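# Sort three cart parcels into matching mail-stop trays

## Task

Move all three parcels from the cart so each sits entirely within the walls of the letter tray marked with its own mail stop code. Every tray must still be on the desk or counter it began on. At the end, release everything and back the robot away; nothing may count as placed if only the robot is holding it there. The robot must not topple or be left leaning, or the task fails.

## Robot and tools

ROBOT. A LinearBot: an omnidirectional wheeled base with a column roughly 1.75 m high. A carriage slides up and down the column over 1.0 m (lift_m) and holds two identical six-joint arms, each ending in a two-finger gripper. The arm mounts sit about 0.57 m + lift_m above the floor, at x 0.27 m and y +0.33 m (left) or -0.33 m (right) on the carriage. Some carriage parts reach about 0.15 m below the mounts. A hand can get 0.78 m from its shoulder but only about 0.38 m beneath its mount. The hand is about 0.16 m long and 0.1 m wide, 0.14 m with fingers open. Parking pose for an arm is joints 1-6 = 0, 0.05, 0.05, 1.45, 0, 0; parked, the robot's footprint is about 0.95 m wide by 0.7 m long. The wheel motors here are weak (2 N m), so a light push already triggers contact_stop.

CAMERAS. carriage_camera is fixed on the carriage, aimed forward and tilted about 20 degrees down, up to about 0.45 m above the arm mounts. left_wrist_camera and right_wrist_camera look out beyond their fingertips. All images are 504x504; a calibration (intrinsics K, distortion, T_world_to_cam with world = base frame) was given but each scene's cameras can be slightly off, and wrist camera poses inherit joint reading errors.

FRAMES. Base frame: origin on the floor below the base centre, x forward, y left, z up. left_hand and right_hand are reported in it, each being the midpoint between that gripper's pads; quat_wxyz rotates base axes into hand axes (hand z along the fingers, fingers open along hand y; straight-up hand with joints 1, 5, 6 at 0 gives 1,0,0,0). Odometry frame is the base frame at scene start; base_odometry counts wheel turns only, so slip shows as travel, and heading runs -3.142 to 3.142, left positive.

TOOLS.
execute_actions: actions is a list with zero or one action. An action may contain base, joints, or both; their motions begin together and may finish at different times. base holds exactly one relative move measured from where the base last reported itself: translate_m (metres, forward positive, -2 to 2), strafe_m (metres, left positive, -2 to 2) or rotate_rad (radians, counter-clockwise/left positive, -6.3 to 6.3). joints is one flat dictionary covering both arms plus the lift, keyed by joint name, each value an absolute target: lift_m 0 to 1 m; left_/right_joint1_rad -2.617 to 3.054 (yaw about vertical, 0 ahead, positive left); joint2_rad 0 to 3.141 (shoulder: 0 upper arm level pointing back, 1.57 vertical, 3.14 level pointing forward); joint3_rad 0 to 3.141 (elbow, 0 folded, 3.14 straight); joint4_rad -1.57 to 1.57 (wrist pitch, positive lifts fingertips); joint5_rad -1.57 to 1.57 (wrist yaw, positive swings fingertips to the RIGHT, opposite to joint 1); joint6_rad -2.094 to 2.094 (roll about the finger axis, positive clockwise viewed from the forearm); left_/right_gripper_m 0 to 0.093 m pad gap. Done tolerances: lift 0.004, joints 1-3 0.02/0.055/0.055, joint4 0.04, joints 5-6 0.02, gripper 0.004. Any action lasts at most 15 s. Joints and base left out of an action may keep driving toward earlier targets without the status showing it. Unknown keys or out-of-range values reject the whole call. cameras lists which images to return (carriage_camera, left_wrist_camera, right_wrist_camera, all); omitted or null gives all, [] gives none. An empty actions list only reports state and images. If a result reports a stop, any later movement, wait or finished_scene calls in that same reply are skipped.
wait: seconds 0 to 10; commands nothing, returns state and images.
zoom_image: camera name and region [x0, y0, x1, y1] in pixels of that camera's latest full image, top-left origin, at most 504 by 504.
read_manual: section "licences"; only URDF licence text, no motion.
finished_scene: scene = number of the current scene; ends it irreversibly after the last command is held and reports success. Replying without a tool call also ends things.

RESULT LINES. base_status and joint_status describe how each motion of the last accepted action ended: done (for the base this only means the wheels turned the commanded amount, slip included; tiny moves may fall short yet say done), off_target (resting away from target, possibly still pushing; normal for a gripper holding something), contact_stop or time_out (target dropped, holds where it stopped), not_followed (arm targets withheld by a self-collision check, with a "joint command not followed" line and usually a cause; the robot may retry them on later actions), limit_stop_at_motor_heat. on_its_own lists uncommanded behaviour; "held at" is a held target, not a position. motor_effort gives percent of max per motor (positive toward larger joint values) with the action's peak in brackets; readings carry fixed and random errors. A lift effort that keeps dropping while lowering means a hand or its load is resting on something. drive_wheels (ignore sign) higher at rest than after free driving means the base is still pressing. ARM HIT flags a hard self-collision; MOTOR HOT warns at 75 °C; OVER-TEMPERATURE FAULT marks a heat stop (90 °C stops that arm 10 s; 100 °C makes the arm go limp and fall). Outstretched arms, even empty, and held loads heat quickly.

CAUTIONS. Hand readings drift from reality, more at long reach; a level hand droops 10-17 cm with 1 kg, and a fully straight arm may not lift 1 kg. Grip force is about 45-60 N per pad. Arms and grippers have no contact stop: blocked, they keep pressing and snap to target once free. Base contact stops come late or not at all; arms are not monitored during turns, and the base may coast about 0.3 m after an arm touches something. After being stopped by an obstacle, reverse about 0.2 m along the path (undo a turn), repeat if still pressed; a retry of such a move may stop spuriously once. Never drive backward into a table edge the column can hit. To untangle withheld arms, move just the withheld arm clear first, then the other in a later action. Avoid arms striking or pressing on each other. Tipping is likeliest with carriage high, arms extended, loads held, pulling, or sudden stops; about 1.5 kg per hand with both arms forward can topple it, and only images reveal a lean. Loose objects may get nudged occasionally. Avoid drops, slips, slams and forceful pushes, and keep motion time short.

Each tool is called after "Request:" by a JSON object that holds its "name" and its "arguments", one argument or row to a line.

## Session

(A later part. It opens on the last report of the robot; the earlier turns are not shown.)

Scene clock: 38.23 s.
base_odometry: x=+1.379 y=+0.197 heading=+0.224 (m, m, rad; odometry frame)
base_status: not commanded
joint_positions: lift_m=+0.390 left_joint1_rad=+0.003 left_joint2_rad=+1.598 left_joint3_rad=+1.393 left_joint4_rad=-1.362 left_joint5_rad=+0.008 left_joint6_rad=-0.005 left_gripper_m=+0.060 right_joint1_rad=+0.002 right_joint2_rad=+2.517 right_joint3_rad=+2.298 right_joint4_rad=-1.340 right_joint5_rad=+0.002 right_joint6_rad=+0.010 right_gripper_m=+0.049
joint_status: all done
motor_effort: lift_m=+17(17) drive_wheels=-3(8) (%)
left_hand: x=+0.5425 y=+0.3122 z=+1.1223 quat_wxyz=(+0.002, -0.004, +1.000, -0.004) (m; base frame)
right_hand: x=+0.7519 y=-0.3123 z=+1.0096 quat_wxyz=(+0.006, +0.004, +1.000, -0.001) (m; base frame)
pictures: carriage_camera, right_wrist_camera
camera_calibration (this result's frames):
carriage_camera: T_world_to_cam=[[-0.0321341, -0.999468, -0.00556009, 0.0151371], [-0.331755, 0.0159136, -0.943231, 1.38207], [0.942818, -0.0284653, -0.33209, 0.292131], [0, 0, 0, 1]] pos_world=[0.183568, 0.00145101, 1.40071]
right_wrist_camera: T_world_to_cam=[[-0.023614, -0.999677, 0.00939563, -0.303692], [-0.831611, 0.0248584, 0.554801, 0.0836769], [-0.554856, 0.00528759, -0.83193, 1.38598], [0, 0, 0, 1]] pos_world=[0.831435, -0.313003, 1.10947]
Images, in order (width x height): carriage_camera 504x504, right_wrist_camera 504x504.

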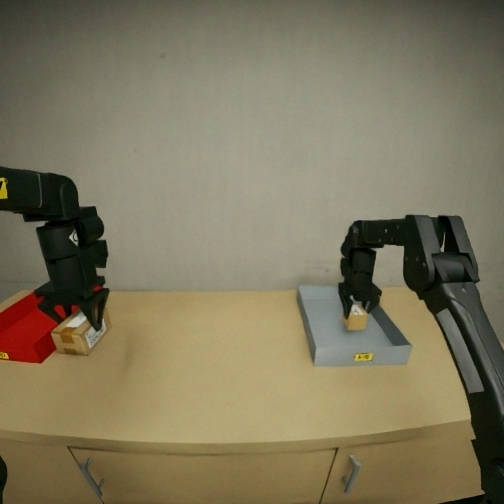

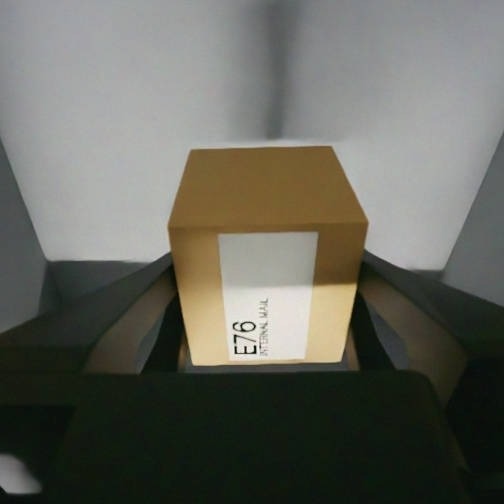

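Request:
{"name": "execute_actions", "arguments": {
  "actions": [
    {"base":{"translate_m":0.03},"joints":{"lift_m":0.345}}
  ],
  "cameras": ["carriage_camera","right_wrist_camera"]
}}

Request:
{"name": "zoom_image", "arguments": {
  "camera": "carriage_camera",
  "region": [300, 270, 440, 390]
}}

Scene clock: 40.47 s.
base_odometry: x=+1.408 y=+0.204 heading=+0.225 (m, m, rad; odometry frame)
base_status: done
joint_positions: lift_m=+0.345 left_joint1_rad=+0.003 left_joint2_rad=+1.599 left_joint3_rad=+1.393 left_joint4_rad=-1.364 left_joint5_rad=+0.008 left_joint6_rad=-0.005 left_gripper_m=+0.060 right_joint1_rad=+0.002 right_joint2_rad=+2.518 right_joint3_rad=+2.298 right_joint4_rad=-1.344 right_joint5_rad=+0.002 right_joint6_rad=+0.010 right_gripper_m=+0.049
joint_status: all done
motor_effort: lift_m=+17(17) drive_wheels=-11(32) (%)
left_hand: x=+0.5422 y=+0.3122 z=+1.0771 quat_wxyz=(+0.000, -0.004, +1.000, -0.004) (m; base frame)
right_hand: x=+0.7509 y=-0.3123 z=+0.9638 quat_wxyz=(+0.004, +0.004, +1.000, -0.001) (m; base frame)
pictures: carriage_camera, right_wrist_camera
camera_calibration (this result's frames):
carriage_camera: T_world_to_cam=[[-0.0321341, -0.999468, -0.00556009, 0.0148868], [-0.331755, 0.0159136, -0.943231, 1.3396], [0.942818, -0.0284653, -0.33209, 0.277178], [0, 0, 0, 1]] pos_world=[0.183568, 0.00145101, 1.35568]
right_wrist_camera: T_world_to_cam=[[-0.0235671, -0.999677, 0.00952163, -0.303444], [-0.82885, 0.0248635, 0.558918, 0.102208], [-0.558975, 0.0052801, -0.829168, 1.34781], [0, 0, 0, 1]] pos_world=[0.830954, -0.313003, 1.06332]
Images, in order (width x height): carriage_camera 504x504, right_wrist_camera 504x504.

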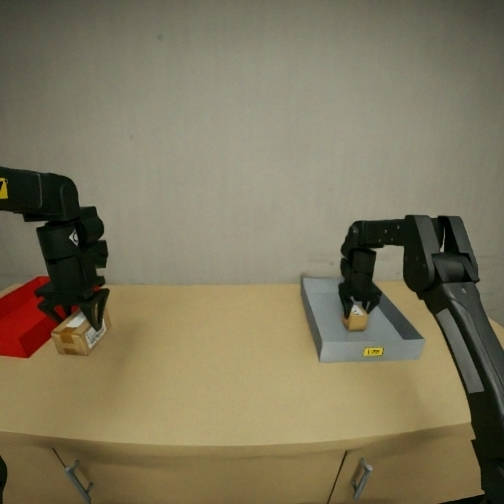

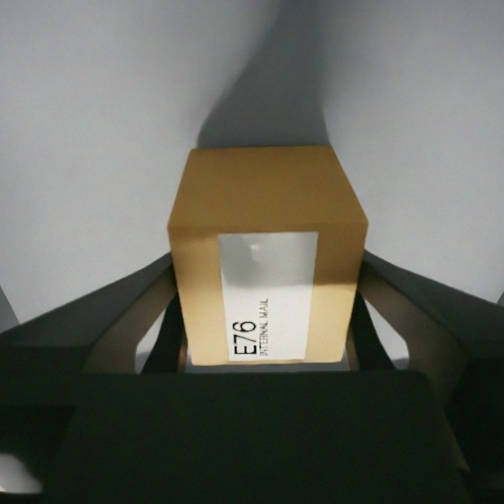

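Region (300, 270, 440, 390) of carriage_camera's 504x504 image, scaled by 3.600, with more detail than that image has; it fills the top 432 rows of this view, and the rest is white.

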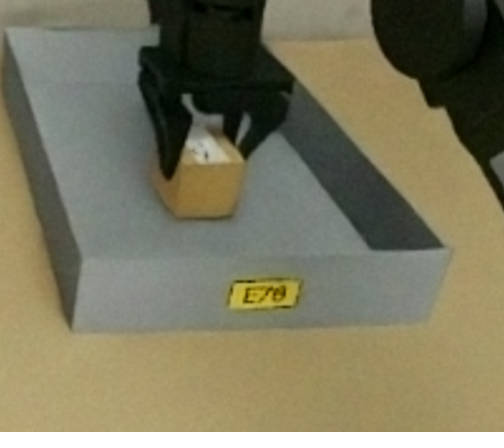

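Request:
{"name": "execute_actions", "arguments": {
  "actions": [
    {"joints":{"lift_m":0.338}}
  ],
  "cameras": []
}}

Request:
{"name": "execute_actions", "arguments": {
  "actions": [
    {"joints":{"right_gripper_m":0.085}}
  ],
  "cameras": ["right_wrist_camera"]
}}

Request:
{"name": "execute_actions", "arguments": {
  "actions": [
    {"joints":{"lift_m":0.46}}
  ],
  "cameras": []
}}

Request:
{"name": "execute_actions", "arguments": {
  "actions": [
    {"base":{"strafe_m":0.36},"joints":{"left_joint2_rad":2.5,"left_joint3_rad":2.32,"left_joint4_rad":-1.35,"right_joint2_rad":1.6,"right_joint3_rad":1.4,"right_joint4_rad":-1.37}}
  ],
  "cameras": ["carriage_camera","left_wrist_camera"]
}}

Request:
{"name": "zoom_image", "arguments": {
  "camera": "carriage_camera",
  "region": [60, 300, 200, 420]
}}

Scene clock: 41.47 s.
base_odometry: x=+1.408 y=+0.204 heading=+0.225 (m, m, rad; odometry frame)
base_status: not commanded
joint_positions: lift_m=+0.338 left_joint1_rad=+0.003 left_joint2_rad=+1.601 left_joint3_rad=+1.393 left_joint4_rad=-1.364 left_joint5_rad=+0.008 left_joint6_rad=-0.005 left_gripper_m=+0.060 right_joint1_rad=+0.002 right_joint2_rad=+2.512 right_joint3_rad=+2.301 right_joint4_rad=-1.346 right_joint5_rad=+0.002 right_joint6_rad=+0.010 right_gripper_m=+0.049
joint_status: all done
motor_effort: lift_m=+16(17) drive_wheels=+8(7) (%)
left_hand: x=+0.5422 y=+0.3122 z=+1.0696 quat_wxyz=(-0.001, -0.004, +1.000, -0.004) (m; base frame)
right_hand: x=+0.7515 y=-0.3123 z=+0.9604 quat_wxyz=(+0.007, +0.004, +1.000, -0.001) (m; base frame)
pictures: none
No camera images: the call's "cameras" was empty. Leave "cameras" out to get every camera's image.

Scene clock: 42.07 s.
base_odometry: x=+1.408 y=+0.204 heading=+0.225 (m, m, rad; odometry frame)
base_status: not commanded
joint_positions: lift_m=+0.338 left_joint1_rad=+0.003 left_joint2_rad=+1.601 left_joint3_rad=+1.393 left_joint4_rad=-1.364 left_joint5_rad=+0.008 left_joint6_rad=-0.005 left_gripper_m=+0.060 right_joint1_rad=+0.002 right_joint2_rad=+2.512 right_joint3_rad=+2.301 right_joint4_rad=-1.346 right_joint5_rad=+0.002 right_joint6_rad=+0.010 right_gripper_m=+0.085
joint_status: all done
motor_effort: lift_m=+16(16) drive_wheels=+12(11) (%)
left_hand: x=+0.5422 y=+0.3122 z=+1.0696 quat_wxyz=(-0.001, -0.004, +1.000, -0.004) (m; base frame)
right_hand: x=+0.7515 y=-0.3123 z=+0.9604 quat_wxyz=(+0.007, +0.004, +1.000, -0.001) (m; base frame)
pictures: right_wrist_camera
camera_calibration (this result's frames):
right_wrist_camera: T_world_to_cam=[[-0.0236283, -0.999677, 0.00935681, -0.303192], [-0.832457, 0.0248569, 0.553532, 0.112506], [-0.553586, 0.0052899, -0.832775, 1.34471], [0, 0, 0, 1]] pos_world=[0.830905, -0.313004, 1.0604]
Images, in order (width x height): right_wrist_camera 504x504.

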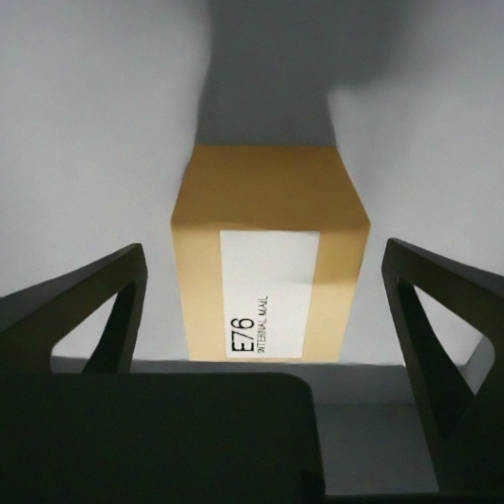

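Scene clock: 43.10 s.
base_odometry: x=+1.408 y=+0.204 heading=+0.225 (m, m, rad; odometry frame)
base_status: not commanded
joint_positions: lift_m=+0.460 left_joint1_rad=+0.003 left_joint2_rad=+1.600 left_joint3_rad=+1.393 left_joint4_rad=-1.364 left_joint5_rad=+0.008 left_joint6_rad=-0.005 left_gripper_m=+0.060 right_joint1_rad=+0.002 right_joint2_rad=+2.506 right_joint3_rad=+2.301 right_joint4_rad=-1.347 right_joint5_rad=+0.002 right_joint6_rad=+0.010 right_gripper_m=+0.085
joint_status: all done
motor_effort: lift_m=+19(23) drive_wheels=+11(11) (%)
left_hand: x=+0.5421 y=+0.3122 z=+1.1915 quat_wxyz=(-0.001, -0.004, +1.000, -0.004) (m; base frame)
right_hand: x=+0.7518 y=-0.3123 z=+1.0851 quat_wxyz=(+0.010, +0.004, +1.000, -0.001) (m; base frame)
pictures: none
No camera images: the call's "cameras" was empty. Leave "cameras" out to get every camera's image.

Scene clock: 45.90 s.
base_odometry: x=+1.328 y=+0.555 heading=+0.224 (m, m, rad; odometry frame)
base_status: done
joint_positions: lift_m=+0.460 left_joint1_rad=+0.004 left_joint2_rad=+2.505 left_joint3_rad=+2.302 left_joint4_rad=-1.349 left_joint5_rad=+0.008 left_joint6_rad=-0.005 left_gripper_m=+0.060 right_joint1_rad=+0.000 right_joint2_rad=+1.615 right_joint3_rad=+1.415 right_joint4_rad=-1.368 right_joint5_rad=+0.002 right_joint6_rad=+0.010 right_gripper_m=+0.085
joint_status: all done
motor_effort: lift_m=+19(19) drive_wheels=-7(43) (%)
left_hand: x=+0.7515 y=+0.3134 z=+1.0860 quat_wxyz=(+0.010, -0.004, +1.000, -0.004) (m; base frame)
right_hand: x=+0.5471 y=-0.3133 z=+1.1933 quat_wxyz=(+0.002, +0.005, +1.000, -0.001) (m; base frame)
pictures: carriage_camera, left_wrist_camera
camera_calibration (this result's frames):
carriage_camera: T_world_to_cam=[[-0.0321341, -0.999468, -0.00556009, 0.0155252], [-0.331755, 0.0159136, -0.943231, 1.44791], [0.942818, -0.0284653, -0.33209, 0.315311], [0, 0, 0, 1]] pos_world=[0.183568, 0.00145101, 1.47051]
left_wrist_camera: T_world_to_cam=[[0.023124, -0.999043, 0.0371189, 0.252229], [-0.830047, 0.0015083, 0.557691, 0.018137], [-0.557213, -0.0437065, -0.829218, 1.45491], [0, 0, 0, 1]] pos_world=[0.819915, 0.315549, 1.18696]
Images, in order (width x height): carriage_camera 504x504, left_wrist_camera 504x504.

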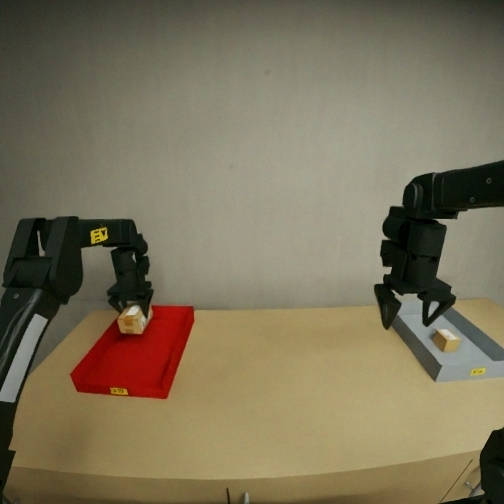

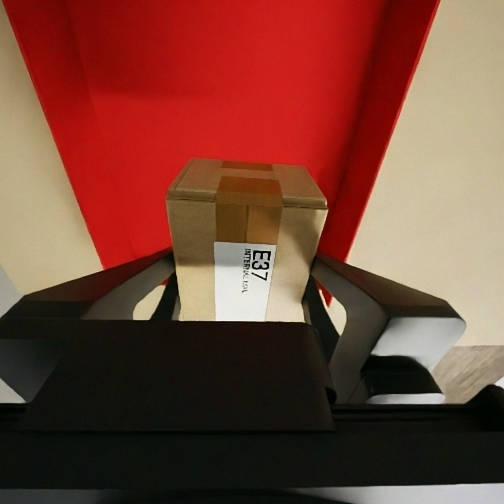

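Region (60, 300, 200, 420) of carriage_camera's 504x504 image, scaled by 3.600, with more detail than that image has; it fills the top 432 rows of this view, and the rest is white.

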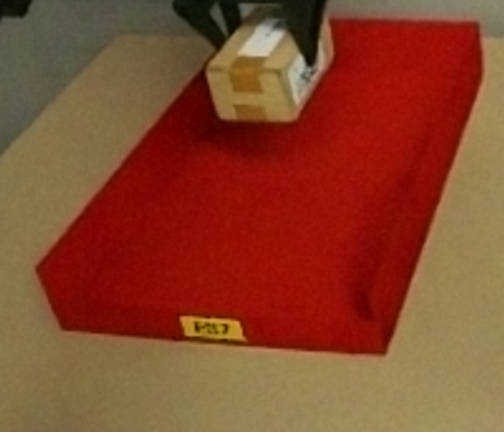

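Request:
{"name": "execute_actions", "arguments": {
  "actions": [
    {"joints":{"lift_m":0.342}}
  ],
  "cameras": ["carriage_camera","left_wrist_camera"]
}}

Request:
{"name": "zoom_image", "arguments": {
  "camera": "carriage_camera",
  "region": [60, 290, 180, 380]
}}

Scene clock: 47.10 s.
base_odometry: x=+1.328 y=+0.555 heading=+0.224 (m, m, rad; odometry frame)
base_status: not commanded
joint_positions: lift_m=+0.342 left_joint1_rad=+0.004 left_joint2_rad=+2.509 left_joint3_rad=+2.310 left_joint4_rad=-1.349 left_joint5_rad=+0.008 left_joint6_rad=-0.005 left_gripper_m=+0.060 right_joint1_rad=+0.000 right_joint2_rad=+1.612 right_joint3_rad=+1.415 right_joint4_rad=-1.368 right_joint5_rad=+0.002 right_joint6_rad=+0.010 right_gripper_m=+0.085
joint_status: all done
motor_effort: lift_m=+17(17) drive_wheels=-2(6) (%)
left_hand: x=+0.7531 y=+0.3135 z=+0.9681 quat_wxyz=(+0.011, -0.004, +1.000, -0.004) (m; base frame)
right_hand: x=+0.5470 y=-0.3133 z=+1.0765 quat_wxyz=(+0.004, +0.005, +1.000, -0.001) (m; base frame)
pictures: carriage_camera, left_wrist_camera
camera_calibration (this result's frames):
carriage_camera: T_world_to_cam=[[-0.0321341, -0.999468, -0.00556009, 0.0148701], [-0.331755, 0.0159136, -0.943231, 1.33678], [0.942818, -0.0284653, -0.33209, 0.276185], [0, 0, 0, 1]] pos_world=[0.183568, 0.00145101, 1.35269]
left_wrist_camera: T_world_to_cam=[[0.0229964, -0.999044, 0.0371842, 0.25661], [-0.831957, 0.00150057, 0.554838, 0.0893637], [-0.554363, -0.0436949, -0.831127, 1.35768], [0, 0, 0, 1]] pos_world=[0.821094, 0.315554, 1.06928]
Images, in order (width x height): carriage_camera 504x504, left_wrist_camera 504x504.

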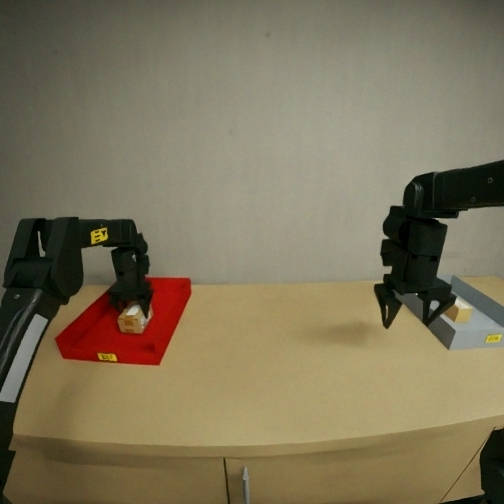

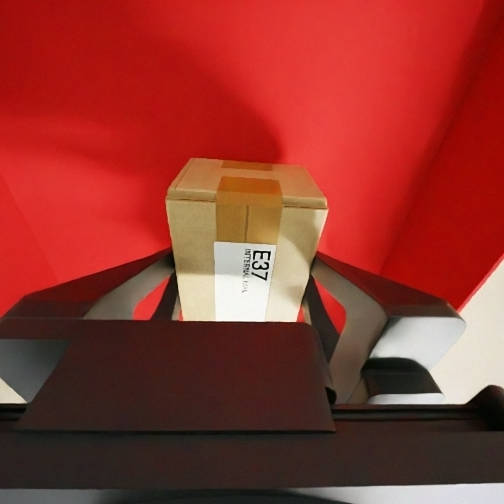

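Region (60, 290, 180, 380) of carriage_camera's 504x504 image, scaled by 4.200, with more detail than that image has; it fills the top 378 rows of this view, and the rest is white.

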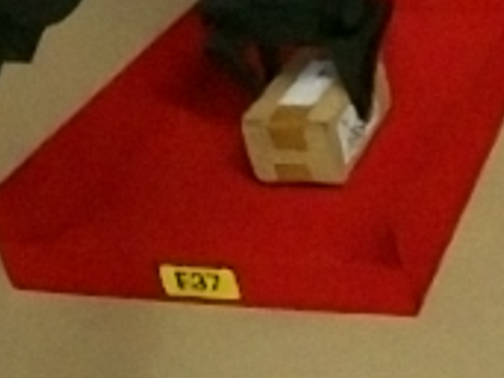

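Request:
{"name": "execute_actions", "arguments": {
  "actions": [
    {"joints":{"lift_m":0.332}}
  ],
  "cameras": []
}}

Request:
{"name": "execute_actions", "arguments": {
  "actions": [
    {"joints":{"left_gripper_m":0.085}}
  ],
  "cameras": ["left_wrist_camera"]
}}

Request:
{"name": "execute_actions", "arguments": {
  "actions": [
    {"joints":{"lift_m":0.45}}
  ],
  "cameras": []
}}

Request:
{"name": "execute_actions", "arguments": {
  "actions": [
    {"base":{"translate_m":-0.747},"joints":{"left_joint2_rad":2.0,"left_joint3_rad":1.41,"left_joint4_rad":-0.97,"left_gripper_m":0.093,"right_joint2_rad":0.05,"right_joint3_rad":0.05,"right_joint4_rad":1.45}}
  ],
  "cameras": ["carriage_camera"]
}}

Request:
{"name": "execute_actions", "arguments": {
  "actions": [
    {"base":{"rotate_rad":-1.70},"joints":{"lift_m":0.27}}
  ],
  "cameras": []
}}

Request:
{"name": "execute_actions", "arguments": {
  "actions": [
    {"base":{"translate_m":1.46}}
  ],
  "cameras": ["carriage_camera","left_wrist_camera"]
}}

Scene clock: 48.40 s.
base_odometry: x=+1.328 y=+0.555 heading=+0.224 (m, m, rad; odometry frame)
base_status: not commanded
joint_positions: lift_m=+0.332 left_joint1_rad=+0.004 left_joint2_rad=+2.505 left_joint3_rad=+2.310 left_joint4_rad=-1.350 left_joint5_rad=+0.007 left_joint6_rad=-0.004 left_gripper_m=+0.060 right_joint1_rad=+0.000 right_joint2_rad=+1.611 right_joint3_rad=+1.410 right_joint4_rad=-1.368 right_joint5_rad=+0.002 right_joint6_rad=+0.010 right_gripper_m=+0.085
joint_status: all done
motor_effort: lift_m=+17(18) drive_wheels=-6(3) (%)
left_hand: x=+0.7532 y=+0.3135 z=+0.9599 quat_wxyz=(+0.013, -0.004, +1.000, -0.004) (m; base frame)
right_hand: x=+0.5457 y=-0.3133 z=+1.0654 quat_wxyz=(+0.001, +0.005, +1.000, -0.001) (m; base frame)
pictures: none
No camera images: the call's "cameras" was empty. Leave "cameras" out to get every camera's image.

Scene clock: 49.00 s.
base_odometry: x=+1.328 y=+0.555 heading=+0.224 (m, m, rad; odometry frame)
base_status: not commanded
joint_positions: lift_m=+0.332 left_joint1_rad=+0.004 left_joint2_rad=+2.505 left_joint3_rad=+2.310 left_joint4_rad=-1.350 left_joint5_rad=+0.007 left_joint6_rad=-0.004 left_gripper_m=+0.085 right_joint1_rad=+0.000 right_joint2_rad=+1.611 right_joint3_rad=+1.410 right_joint4_rad=-1.368 right_joint5_rad=+0.002 right_joint6_rad=+0.010 right_gripper_m=+0.085
joint_status: all done
motor_effort: lift_m=+17(17) drive_wheels=-9(4) (%)
left_hand: x=+0.7532 y=+0.3135 z=+0.9599 quat_wxyz=(+0.013, -0.004, +1.000, -0.004) (m; base frame)
right_hand: x=+0.5457 y=-0.3133 z=+1.0654 quat_wxyz=(+0.001, +0.005, +1.000, -0.001) (m; base frame)
pictures: left_wrist_camera
camera_calibration (this result's frames):
left_wrist_camera: T_world_to_cam=[[0.0225116, -0.999067, 0.0368511, 0.257671], [-0.833647, 0.00158746, 0.552296, 0.0977057], [-0.551839, -0.0431539, -0.832833, 1.35048], [0, 0, 0, 1]] pos_world=[0.820897, 0.315554, 1.06126]
Images, in order (width x height): left_wrist_camera 504x504.

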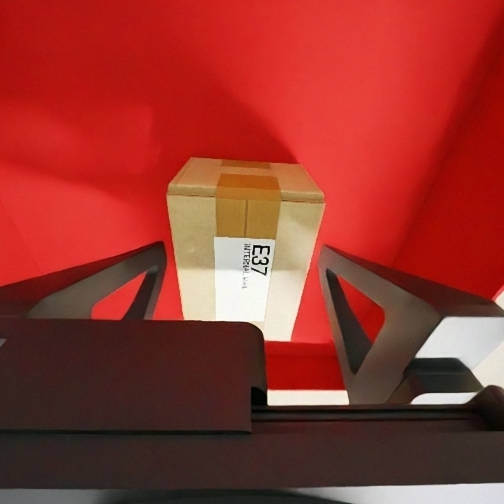

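Scene clock: 50.00 s.
base_odometry: x=+1.328 y=+0.555 heading=+0.224 (m, m, rad; odometry frame)
base_status: not commanded
joint_positions: lift_m=+0.450 left_joint1_rad=+0.004 left_joint2_rad=+2.490 left_joint3_rad=+2.310 left_joint4_rad=-1.350 left_joint5_rad=+0.007 left_joint6_rad=-0.004 left_gripper_m=+0.085 right_joint1_rad=+0.000 right_joint2_rad=+1.610 right_joint3_rad=+1.410 right_joint4_rad=-1.368 right_joint5_rad=+0.002 right_joint6_rad=+0.010 right_gripper_m=+0.085
joint_status: all done
motor_effort: lift_m=+18(22) drive_wheels=-7(3) (%)
left_hand: x=+0.7543 y=+0.3135 z=+1.0852 quat_wxyz=(+0.021, -0.004, +1.000, -0.004) (m; base frame)
right_hand: x=+0.5457 y=-0.3133 z=+1.1835 quat_wxyz=(+0.002, +0.005, +1.000, -0.001) (m; base frame)
pictures: none
No camera images: the call's "cameras" was empty. Leave "cameras" out to get every camera's image.

Scene clock: 53.83 s.
base_odometry: x=+0.600 y=+0.389 heading=+0.224 (m, m, rad; odometry frame)
base_status: done
joint_positions: lift_m=+0.450 left_joint1_rad=+0.004 left_joint2_rad=+2.001 left_joint3_rad=+1.420 left_joint4_rad=-0.964 left_joint5_rad=+0.007 left_joint6_rad=-0.004 left_gripper_m=+0.093 right_joint1_rad=+0.000 right_joint2_rad=+0.059 right_joint3_rad=+0.065 right_joint4_rad=+1.445 right_joint5_rad=+0.002 right_joint6_rad=+0.010 right_gripper_m=+0.085
joint_status: all done
motor_effort: lift_m=+18(18) drive_wheels=-7(39) (%)
left_hand: x=+0.6367 y=+0.3130 z=+1.0652 quat_wxyz=(+0.013, -0.004, +1.000, -0.004) (m; base frame)
right_hand: x=+0.2927 y=-0.3132 z=+1.4766 quat_wxyz=(+0.998, +0.001, +0.059, +0.005) (m; base frame)
pictures: carriage_camera
camera_calibration (this result's frames):
carriage_camera: T_world_to_cam=[[-0.0321341, -0.999468, -0.00556009, 0.0154699], [-0.331755, 0.0159136, -0.943231, 1.43852], [0.942818, -0.0284653, -0.33209, 0.312006], [0, 0, 0, 1]] pos_world=[0.183568, 0.00145101, 1.46056]
Images, in order (width x height): carriage_camera 504x504.

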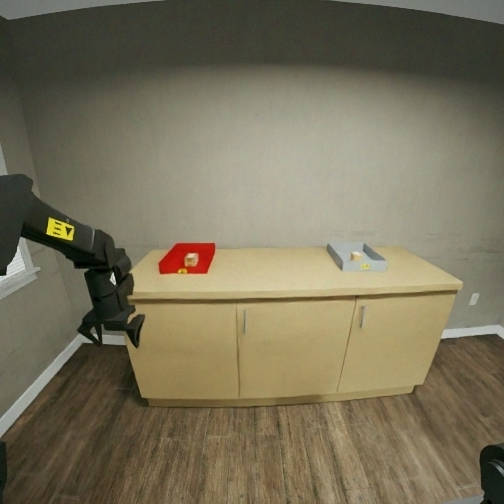

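Scene clock: 57.07 s.
base_odometry: x=+0.600 y=+0.389 heading=-1.475 (m, m, rad; odometry frame)
base_status: done
joint_positions: lift_m=+0.270 left_joint1_rad=+0.004 left_joint2_rad=+1.998 left_joint3_rad=+1.420 left_joint4_rad=-0.964 left_joint5_rad=+0.007 left_joint6_rad=-0.004 left_gripper_m=+0.093 right_joint1_rad=+0.000 right_joint2_rad=+0.059 right_joint3_rad=+0.065 right_joint4_rad=+1.445 right_joint5_rad=+0.001 right_joint6_rad=+0.010 right_gripper_m=+0.085
joint_status: all done
motor_effort: lift_m=+17(17) drive_wheels=+14(55) (%)
left_hand: x=+0.6370 y=+0.3129 z=+0.8865 quat_wxyz=(+0.014, -0.004, +1.000, -0.004) (m; base frame)
right_hand: x=+0.2927 y=-0.3129 z=+1.2968 quat_wxyz=(+0.998, +0.001, +0.059, +0.005) (m; base frame)
pictures: none
No camera images: the call's "cameras" was empty. Leave "cameras" out to get every camera's image.

Scene clock: 62.37 s.
base_odometry: x=+0.738 y=-1.065 heading=-1.476 (m, m, rad; odometry frame)
base_status: done
joint_positions: lift_m=+0.270 left_joint1_rad=+0.003 left_joint2_rad=+1.998 left_joint3_rad=+1.420 left_joint4_rad=-0.966 left_joint5_rad=+0.007 left_joint6_rad=-0.004 left_gripper_m=+0.093 right_joint1_rad=+0.000 right_joint2_rad=+0.059 right_joint3_rad=+0.065 right_joint4_rad=+1.445 right_joint5_rad=+0.001 right_joint6_rad=+0.010 right_gripper_m=+0.085
joint_status: not commanded
motor_effort: lift_m=+17(17) drive_wheels=-13(53) (%)
left_hand: x=+0.6367 y=+0.3128 z=+0.8865 quat_wxyz=(+0.014, -0.004, +1.000, -0.004) (m; base frame)
right_hand: x=+0.2927 y=-0.3129 z=+1.2968 quat_wxyz=(+0.998, +0.001, +0.059, +0.005) (m; base frame)
pictures: carriage_camera, left_wrist_camera
camera_calibration (this result's frames):
carriage_camera: T_world_to_cam=[[-0.0321341, -0.999468, -0.00556009, 0.0144701], [-0.331755, 0.0159136, -0.943231, 1.26891], [0.942818, -0.0284653, -0.33209, 0.252291], [0, 0, 0, 1]] pos_world=[0.183568, 0.00145101, 1.28074]
left_wrist_camera: T_world_to_cam=[[0.0216791, -0.999084, 0.0368863, 0.262747], [-0.834697, 0.00222004, 0.550705, 0.0430449], [-0.550282, -0.0427276, -0.833885, 1.22484], [0, 0, 0, 1]] pos_world=[0.704243, 0.314745, 0.987981]
Images, in order (width x height): carriage_camera 504x504, left_wrist_camera 504x504.

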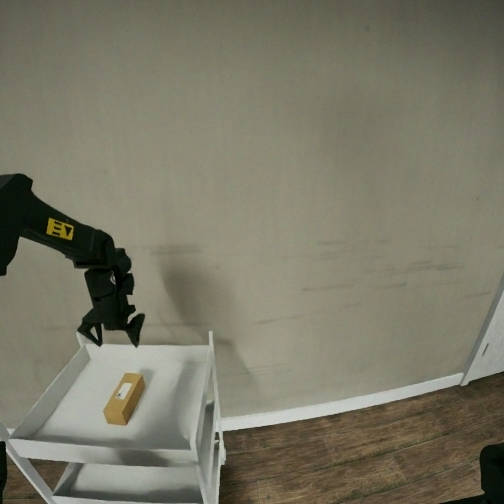

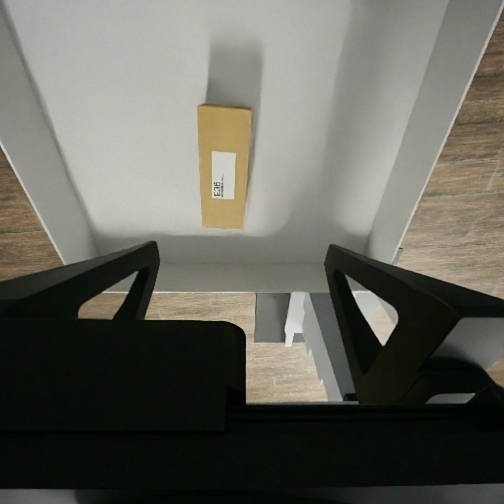

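Request:
{"name": "execute_actions", "arguments": {
  "actions": [
    {"base":{"translate_m":-0.008},"joints":{"lift_m":0.14,"left_joint1_rad":0.055,"left_joint6_rad":0.1}}
  ],
  "cameras": ["left_wrist_camera"]
}}

Scene clock: 63.67 s.
base_odometry: x=+0.737 y=-1.057 heading=-1.476 (m, m, rad; odometry frame)
base_status: done
joint_positions: lift_m=+0.140 left_joint1_rad=+0.059 left_joint2_rad=+2.000 left_joint3_rad=+1.420 left_joint4_rad=-0.964 left_joint5_rad=+0.007 left_joint6_rad=+0.095 left_gripper_m=+0.093 right_joint1_rad=+0.000 right_joint2_rad=+0.059 right_joint3_rad=+0.065 right_joint4_rad=+1.446 right_joint5_rad=+0.001 right_joint6_rad=+0.010 right_gripper_m=+0.085
joint_status: all done
motor_effort: lift_m=+17(17) drive_wheels=+8(42) (%)
left_hand: x=+0.6363 y=+0.3336 z=+0.7560 quat_wxyz=(+0.014, +0.018, +1.000, -0.003) (m; base frame)
right_hand: x=+0.2925 y=-0.3129 z=+1.1668 quat_wxyz=(+0.998, +0.001, +0.059, +0.005) (m; base frame)
pictures: left_wrist_camera
camera_calibration (this result's frames):
left_wrist_camera: T_world_to_cam=[[-0.0221293, -0.999172, 0.0341545, 0.318359], [-0.833984, 0.0372893, 0.550528, 0.102505], [-0.551345, -0.0163015, -0.834118, 1.10868], [0, 0, 0, 1]] pos_world=[0.703799, 0.332346, 0.857466]
Images, in order (width x height): left_wrist_camera 504x504.

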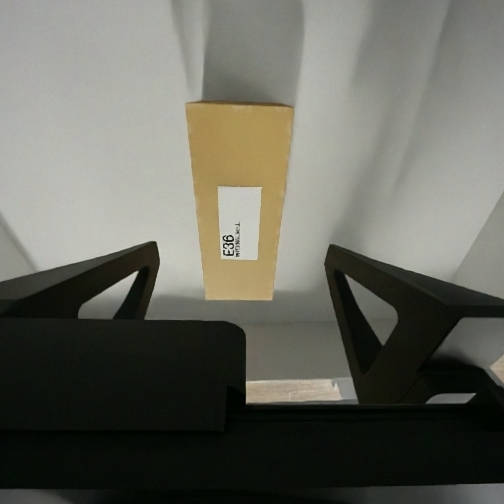

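Request:
{"name": "execute_actions", "arguments": {
  "actions": [
    {"joints":{"lift_m":0.088}}
  ],
  "cameras": []
}}

Request:
{"name": "execute_actions", "arguments": {
  "actions": [
    {"joints":{"left_gripper_m":0.035}}
  ],
  "cameras": []
}}

Request:
{"name": "execute_actions", "arguments": {
  "actions": [
    {"joints":{"lift_m":0.27}}
  ],
  "cameras": ["left_wrist_camera"]
}}

Request:
{"name": "execute_actions", "arguments": {
  "actions": [
    {"base":{"translate_m":-0.9},"joints":{"lift_m":0.4,"left_joint1_rad":0,"left_joint6_rad":0}}
  ],
  "cameras": []
}}

Request:
{"name": "execute_actions", "arguments": {
  "actions": [
    {"base":{"rotate_rad":-2.2}}
  ],
  "cameras": ["carriage_camera"]
}}

Scene clock: 64.77 s.
base_odometry: x=+0.737 y=-1.057 heading=-1.476 (m, m, rad; odometry frame)
base_status: not commanded
joint_positions: lift_m=+0.088 left_joint1_rad=+0.059 left_joint2_rad=+2.001 left_joint3_rad=+1.420 left_joint4_rad=-0.966 left_joint5_rad=+0.007 left_joint6_rad=+0.095 left_gripper_m=+0.093 right_joint1_rad=+0.000 right_joint2_rad=+0.058 right_joint3_rad=+0.061 right_joint4_rad=+1.447 right_joint5_rad=+0.001 right_joint6_rad=+0.010 right_gripper_m=+0.085
joint_status: all done
motor_effort: lift_m=+17(18) drive_wheels=+9(8) (%)
left_hand: x=+0.6359 y=+0.3336 z=+0.7034 quat_wxyz=(+0.013, +0.018, +1.000, -0.003) (m; base frame)
right_hand: x=+0.2933 y=-0.3129 z=+1.1138 quat_wxyz=(+0.998, +0.001, +0.060, +0.005) (m; base frame)
pictures: none
No camera images: the call's "cameras" was empty. Leave "cameras" out to get every camera's image.

Scene clock: 65.40 s.
base_odometry: x=+0.737 y=-1.057 heading=-1.476 (m, m, rad; odometry frame)
base_status: not commanded
joint_positions: lift_m=+0.088 left_joint1_rad=+0.059 left_joint2_rad=+2.001 left_joint3_rad=+1.420 left_joint4_rad=-0.966 left_joint5_rad=+0.007 left_joint6_rad=+0.096 left_gripper_m=+0.051 right_joint1_rad=+0.000 right_joint2_rad=+0.058 right_joint3_rad=+0.061 right_joint4_rad=+1.447 right_joint5_rad=+0.001 right_joint6_rad=+0.010 right_gripper_m=+0.085
joint_status: left_gripper_m off_target (ended at +0.051, target +0.035)
motor_effort: lift_m=+17(17) drive_wheels=+3(9) (%)
left_hand: x=+0.6359 y=+0.3336 z=+0.7034 quat_wxyz=(+0.012, +0.019, +1.000, -0.003) (m; base frame)
right_hand: x=+0.2933 y=-0.3129 z=+1.1138 quat_wxyz=(+0.998, +0.001, +0.060, +0.005) (m; base frame)
pictures: none
No camera images: the call's "cameras" was empty. Leave "cameras" out to get every camera's image.

Scene clock: 66.67 s.
base_odometry: x=+0.737 y=-1.057 heading=-1.476 (m, m, rad; odometry frame)
base_status: not commanded
joint_positions: lift_m=+0.270 left_joint1_rad=+0.059 left_joint2_rad=+2.001 left_joint3_rad=+1.420 left_joint4_rad=-0.966 left_joint5_rad=+0.007 left_joint6_rad=+0.096 left_gripper_m=+0.051 right_joint1_rad=+0.000 right_joint2_rad=+0.058 right_joint3_rad=+0.061 right_joint4_rad=+1.447 right_joint5_rad=+0.001 right_joint6_rad=+0.010 right_gripper_m=+0.085
joint_status: all done
motor_effort: lift_m=+19(22) drive_wheels=+9(9) (%)
left_hand: x=+0.6357 y=+0.3336 z=+0.8850 quat_wxyz=(+0.012, +0.019, +1.000, -0.003) (m; base frame)
right_hand: x=+0.2933 y=-0.3129 z=+1.2955 quat_wxyz=(+0.998, +0.001, +0.060, +0.005) (m; base frame)
pictures: left_wrist_camera
camera_calibration (this result's frames):
left_wrist_camera: T_world_to_cam=[[-0.0227641, -0.999161, 0.0340339, 0.314478], [-0.832054, 0.0378073, 0.553405, 0.0270361], [-0.554228, -0.0157203, -0.832217, 1.216], [0, 0, 0, 1]] pos_world=[0.703597, 0.332308, 0.986314]
Images, in order (width x height): left_wrist_camera 504x504.

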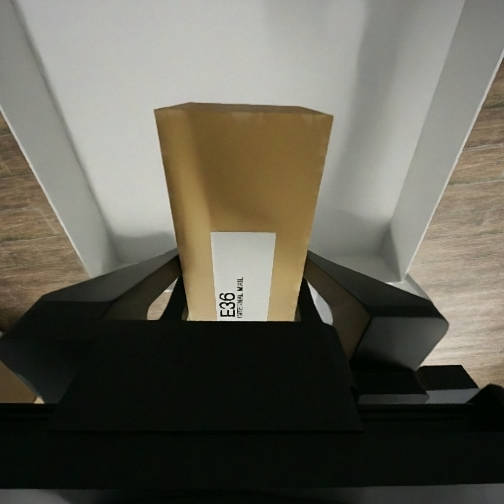

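Scene clock: 70.83 s.
base_odometry: x=+0.653 y=-0.161 heading=-1.477 (m, m, rad; odometry frame)
base_status: done
joint_positions: lift_m=+0.400 left_joint1_rad=-0.003 left_joint2_rad=+2.003 left_joint3_rad=+1.420 left_joint4_rad=-0.966 left_joint5_rad=+0.007 left_joint6_rad=+0.004 left_gripper_m=+0.051 right_joint1_rad=+0.000 right_joint2_rad=+0.058 right_joint3_rad=+0.061 right_joint4_rad=+1.447 right_joint5_rad=+0.000 right_joint6_rad=+0.009 right_gripper_m=+0.085
joint_status: all done
motor_effort: lift_m=+19(22) drive_wheels=-11(60) (%)
left_hand: x=+0.6363 y=+0.3105 z=+1.0146 quat_wxyz=(+0.011, +0.004, +1.000, -0.004) (m; base frame)
right_hand: x=+0.2933 y=-0.3129 z=+1.4255 quat_wxyz=(+0.998, +0.000, +0.060, +0.004) (m; base frame)
pictures: none
No camera images: the call's "cameras" was empty. Leave "cameras" out to get every camera's image.

Scene clock: 74.57 s.
base_odometry: x=+0.653 y=-0.161 heading=+2.607 (m, m, rad; odometry frame)
base_status: done
joint_positions: lift_m=+0.400 left_joint1_rad=+0.003 left_joint2_rad=+2.003 left_joint3_rad=+1.420 left_joint4_rad=-0.961 left_joint5_rad=+0.007 left_joint6_rad=+0.004 left_gripper_m=+0.051 right_joint1_rad=+0.000 right_joint2_rad=+0.058 right_joint3_rad=+0.061 right_joint4_rad=+1.447 right_joint5_rad=+0.000 right_joint6_rad=+0.009 right_gripper_m=+0.085
joint_status: not commanded
motor_effort: lift_m=+19(19) drive_wheels=+19(55) (%)
left_hand: x=+0.6374 y=+0.3128 z=+1.0147 quat_wxyz=(+0.014, +0.000, +1.000, -0.004) (m; base frame)
right_hand: x=+0.2932 y=-0.3129 z=+1.4256 quat_wxyz=(+0.998, +0.000, +0.060, +0.004) (m; base frame)
pictures: carriage_camera
camera_calibration (this result's frames):
carriage_camera: T_world_to_cam=[[-0.0321341, -0.999468, -0.00556009, 0.0151916], [-0.331755, 0.0159136, -0.943231, 1.39131], [0.942818, -0.0284653, -0.33209, 0.295383], [0, 0, 0, 1]] pos_world=[0.183568, 0.00145101, 1.4105]
Images, in order (width x height): carriage_camera 504x504.

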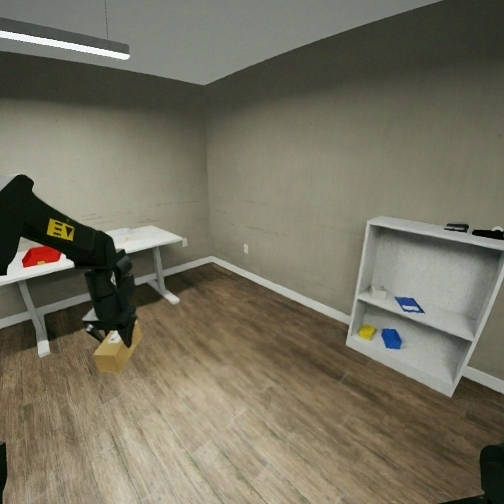

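Request:
{"name": "execute_actions", "arguments": {
  "actions": [
    {"base":{"rotate_rad":0.76}}
  ],
  "cameras": ["carriage_camera"]
}}

Request:
{"name": "execute_actions", "arguments": {
  "actions": [
    {"base":{"translate_m":1.7},"joints":{"lift_m":0.3}}
  ],
  "cameras": ["carriage_camera"]
}}

Scene clock: 77.13 s.
base_odometry: x=+0.653 y=-0.161 heading=-2.918 (m, m, rad; odometry frame)
base_status: done
joint_positions: lift_m=+0.400 left_joint1_rad=+0.002 left_joint2_rad=+2.003 left_joint3_rad=+1.420 left_joint4_rad=-0.961 left_joint5_rad=+0.007 left_joint6_rad=+0.004 left_gripper_m=+0.051 right_joint1_rad=+0.000 right_joint2_rad=+0.058 right_joint3_rad=+0.061 right_joint4_rad=+1.447 right_joint5_rad=+0.000 right_joint6_rad=+0.009 right_gripper_m=+0.085
joint_status: not commanded
motor_effort: lift_m=+19(18) drive_wheels=+23(51) (%)
left_hand: x=+0.6374 y=+0.3122 z=+1.0147 quat_wxyz=(+0.014, +0.001, +1.000, -0.004) (m; base frame)
right_hand: x=+0.2932 y=-0.3129 z=+1.4256 quat_wxyz=(+0.998, +0.000, +0.060, +0.004) (m; base frame)
pictures: carriage_camera
camera_calibration (this result's frames):
carriage_camera: T_world_to_cam=[[-0.0321341, -0.999468, -0.00556009, 0.0151916], [-0.331755, 0.0159136, -0.943231, 1.39131], [0.942818, -0.0284653, -0.33209, 0.295383], [0, 0, 0, 1]] pos_world=[0.183568, 0.00145101, 1.4105]
Images, in order (width x height): carriage_camera 504x504.

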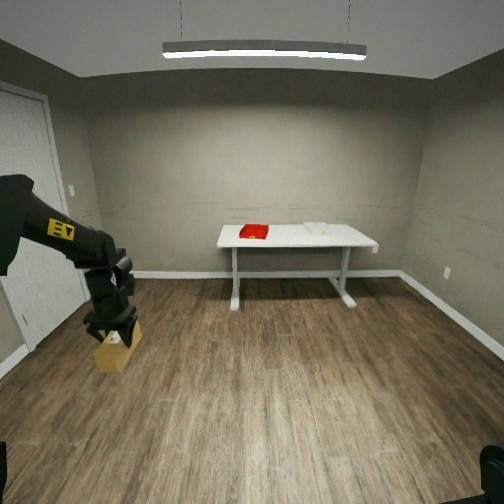

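Scene clock: 82.90 s.
base_odometry: x=-1.004 y=-0.541 heading=-2.917 (m, m, rad; odometry frame)
base_status: done
joint_positions: lift_m=+0.300 left_joint1_rad=+0.002 left_joint2_rad=+2.003 left_joint3_rad=+1.417 left_joint4_rad=-0.965 left_joint5_rad=+0.007 left_joint6_rad=+0.004 left_gripper_m=+0.051 right_joint1_rad=+0.000 right_joint2_rad=+0.057 right_joint3_rad=+0.061 right_joint4_rad=+1.449 right_joint5_rad=+0.000 right_joint6_rad=+0.009 right_gripper_m=+0.085
joint_status: all done
motor_effort: lift_m=+17(17) drive_wheels=-13(53) (%)
left_hand: x=+0.6351 y=+0.3122 z=+0.9139 quat_wxyz=(+0.010, +0.001, +1.000, -0.004) (m; base frame)
right_hand: x=+0.2924 y=-0.3128 z=+1.3258 quat_wxyz=(+0.998, +0.000, +0.059, +0.004) (m; base frame)
pictures: carriage_camera
camera_calibration (this result's frames):
carriage_camera: T_world_to_cam=[[-0.0321341, -0.999468, -0.00556009, 0.0146367], [-0.331755, 0.0159136, -0.943231, 1.29717], [0.942818, -0.0284653, -0.33209, 0.262242], [0, 0, 0, 1]] pos_world=[0.183568, 0.00145101, 1.31071]
Images, in order (width x height): carriage_camera 504x504.

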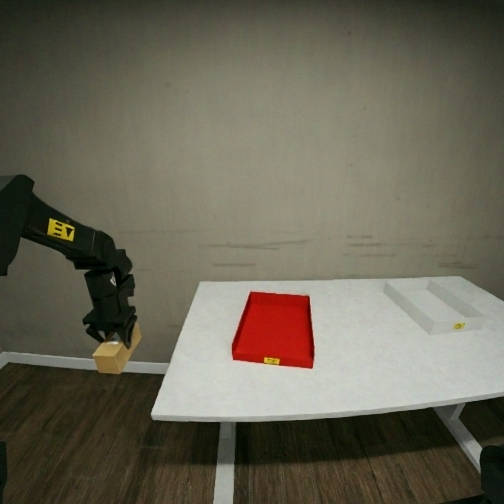

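Request:
{"name": "zoom_image", "arguments": {
  "camera": "carriage_camera",
  "region": [240, 340, 310, 380]
}}

Request:
{"name": "execute_actions", "arguments": {
  "actions": [
    {"base":{"strafe_m":-0.42}}
  ],
  "cameras": ["carriage_camera"]
}}

Request:
{"name": "zoom_image", "arguments": {
  "camera": "carriage_camera",
  "region": [310, 310, 400, 360]
}}

Region (240, 340, 310, 380) of carriage_camera's 504x504 image, scaled by 7.200, with more detail than that image has; it fills the top 288 rows of this view, and the rest is white.

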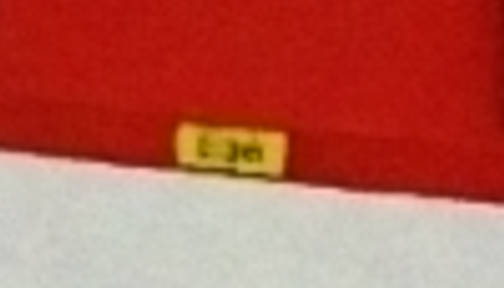

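Scene clock: 88.27 s.
base_odometry: x=-1.098 y=-0.131 heading=-2.916 (m, m, rad; odometry frame)
base_status: done
joint_positions: lift_m=+0.300 left_joint1_rad=+0.001 left_joint2_rad=+2.003 left_joint3_rad=+1.417 left_joint4_rad=-0.966 left_joint5_rad=+0.007 left_joint6_rad=+0.004 left_gripper_m=+0.051 right_joint1_rad=+0.000 right_joint2_rad=+0.057 right_joint3_rad=+0.061 right_joint4_rad=+1.449 right_joint5_rad=+0.000 right_joint6_rad=+0.009 right_gripper_m=+0.085
joint_status: not commanded
motor_effort: lift_m=+17(17) drive_wheels=+0(36) (%)
left_hand: x=+0.6349 y=+0.3118 z=+0.9139 quat_wxyz=(+0.009, +0.002, +1.000, -0.004) (m; base frame)
right_hand: x=+0.2924 y=-0.3128 z=+1.3258 quat_wxyz=(+0.998, +0.000, +0.059, +0.004) (m; base frame)
pictures: carriage_camera
camera_calibration (this result's frames):
carriage_camera: T_world_to_cam=[[-0.0321341, -0.999468, -0.00556009, 0.0146367], [-0.331755, 0.0159136, -0.943231, 1.29717], [0.942818, -0.0284653, -0.33209, 0.262242], [0, 0, 0, 1]] pos_world=[0.183568, 0.00145101, 1.31071]
Images, in order (width x height): carriage_camera 504x504.

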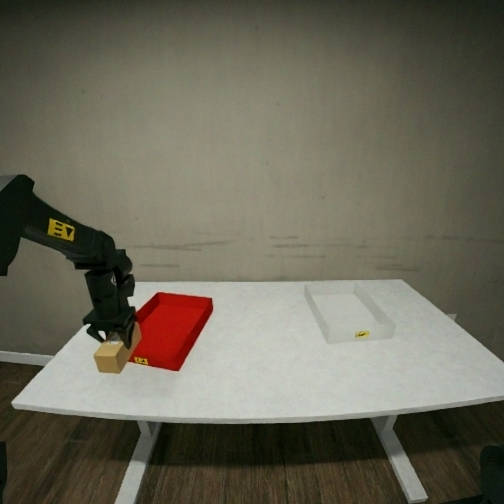

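Region (310, 310, 400, 360) of carriage_camera's 504x504 image, scaled by 5.600, with more detail than that image has.

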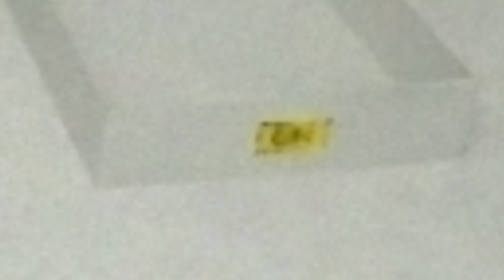

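Request:
{"name": "execute_actions", "arguments": {
  "actions": [
    {"base":{"translate_m":0.17},"joints":{"left_joint2_rad":2.5,"left_joint3_rad":2.32,"left_joint4_rad":-1.36,"left_joint6_rad":0.13}}
  ],
  "cameras": []
}}

Request:
{"name": "execute_actions", "arguments": {
  "actions": [
    {"joints":{"lift_m":0.21}}
  ],
  "cameras": ["carriage_camera","left_wrist_camera"]
}}

Request:
{"name": "zoom_image", "arguments": {
  "camera": "carriage_camera",
  "region": [50, 300, 190, 410]
}}

Request:
{"name": "zoom_image", "arguments": {
  "camera": "carriage_camera",
  "region": [340, 320, 440, 380]
}}

Scene clock: 90.63 s.
base_odometry: x=-1.264 y=-0.169 heading=-2.917 (m, m, rad; odometry frame)
base_status: done
joint_positions: lift_m=+0.300 left_joint1_rad=+0.001 left_joint2_rad=+2.504 left_joint3_rad=+2.311 left_joint4_rad=-1.344 left_joint5_rad=+0.007 left_joint6_rad=+0.126 left_gripper_m=+0.051 right_joint1_rad=+0.000 right_joint2_rad=+0.057 right_joint3_rad=+0.061 right_joint4_rad=+1.449 right_joint5_rad=+0.000 right_joint6_rad=+0.009 right_gripper_m=+0.085
joint_status: all done
motor_effort: lift_m=+17(17) drive_wheels=-11(37) (%)
left_hand: x=+0.7550 y=+0.3118 z=+0.9288 quat_wxyz=(+0.017, +0.063, +0.998, -0.003) (m; base frame)
right_hand: x=+0.2924 y=-0.3128 z=+1.3258 quat_wxyz=(+0.998, +0.000, +0.059, +0.004) (m; base frame)
pictures: none
No camera images: the call's "cameras" was empty. Leave "cameras" out to get every camera's image.

Scene clock: 91.53 s.
base_odometry: x=-1.264 y=-0.169 heading=-2.917 (m, m, rad; odometry frame)
base_status: not commanded
joint_positions: lift_m=+0.210 left_joint1_rad=+0.001 left_joint2_rad=+2.509 left_joint3_rad=+2.311 left_joint4_rad=-1.349 left_joint5_rad=+0.007 left_joint6_rad=+0.126 left_gripper_m=+0.051 right_joint1_rad=+0.000 right_joint2_rad=+0.057 right_joint3_rad=+0.061 right_joint4_rad=+1.449 right_joint5_rad=+0.000 right_joint6_rad=+0.009 right_gripper_m=+0.085
joint_status: all done
motor_effort: lift_m=+17(18) drive_wheels=-9(12) (%)
left_hand: x=+0.7534 y=+0.3118 z=+0.8363 quat_wxyz=(+0.012, +0.063, +0.998, -0.003) (m; base frame)
right_hand: x=+0.2924 y=-0.3128 z=+1.2358 quat_wxyz=(+0.998, +0.000, +0.059, +0.004) (m; base frame)
pictures: carriage_camera, left_wrist_camera
camera_calibration (this result's frames):
carriage_camera: T_world_to_cam=[[-0.0321341, -0.999468, -0.00556009, 0.0141363], [-0.331755, 0.0159136, -0.943231, 1.21229], [0.942818, -0.0284653, -0.33209, 0.232356], [0, 0, 0, 1]] pos_world=[0.183568, 0.00145101, 1.22071]
left_wrist_camera: T_world_to_cam=[[-0.110995, -0.99325, 0.0336803, 0.361956], [-0.82558, 0.111019, 0.553257, 0.125133], [-0.553262, 0.033603, -0.83233, 1.22423], [0, 0, 0, 1]] pos_world=[0.820801, 0.304483, 0.93754]
Images, in order (width x height): carriage_camera 504x504, left_wrist_camera 504x504.

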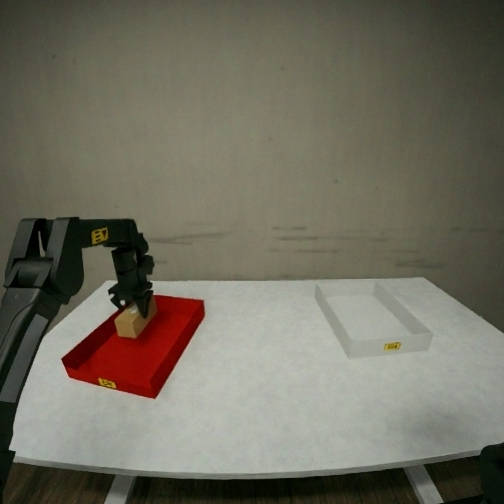

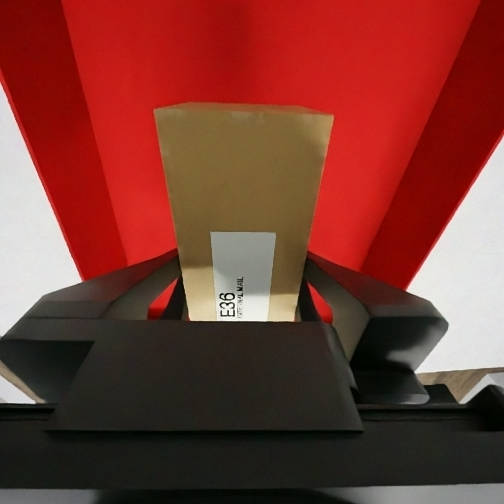

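Region (50, 300, 190, 410) of carriage_camera's 504x504 image, scaled by 3.600, with more detail than that image has; it fills the top 396 rows of this view, and the rest is white.

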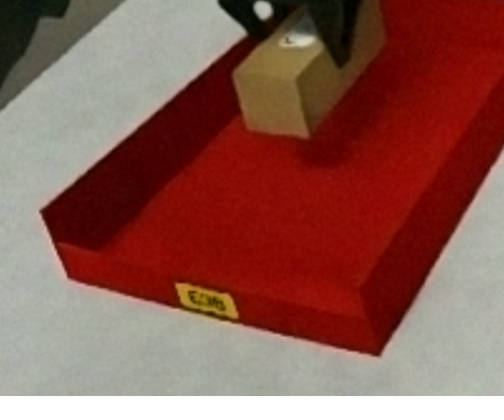

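Region (340, 320, 440, 380) of carriage_camera's 504x504 image, scaled by 5.040, with more detail than that image has; it fills the top 302 rows of this view, and the rest is white.

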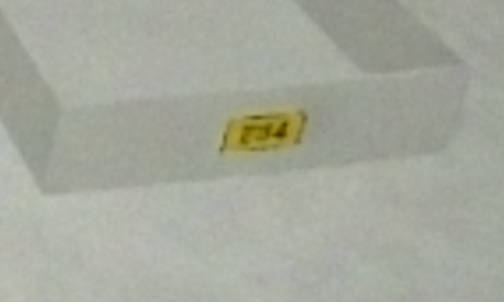

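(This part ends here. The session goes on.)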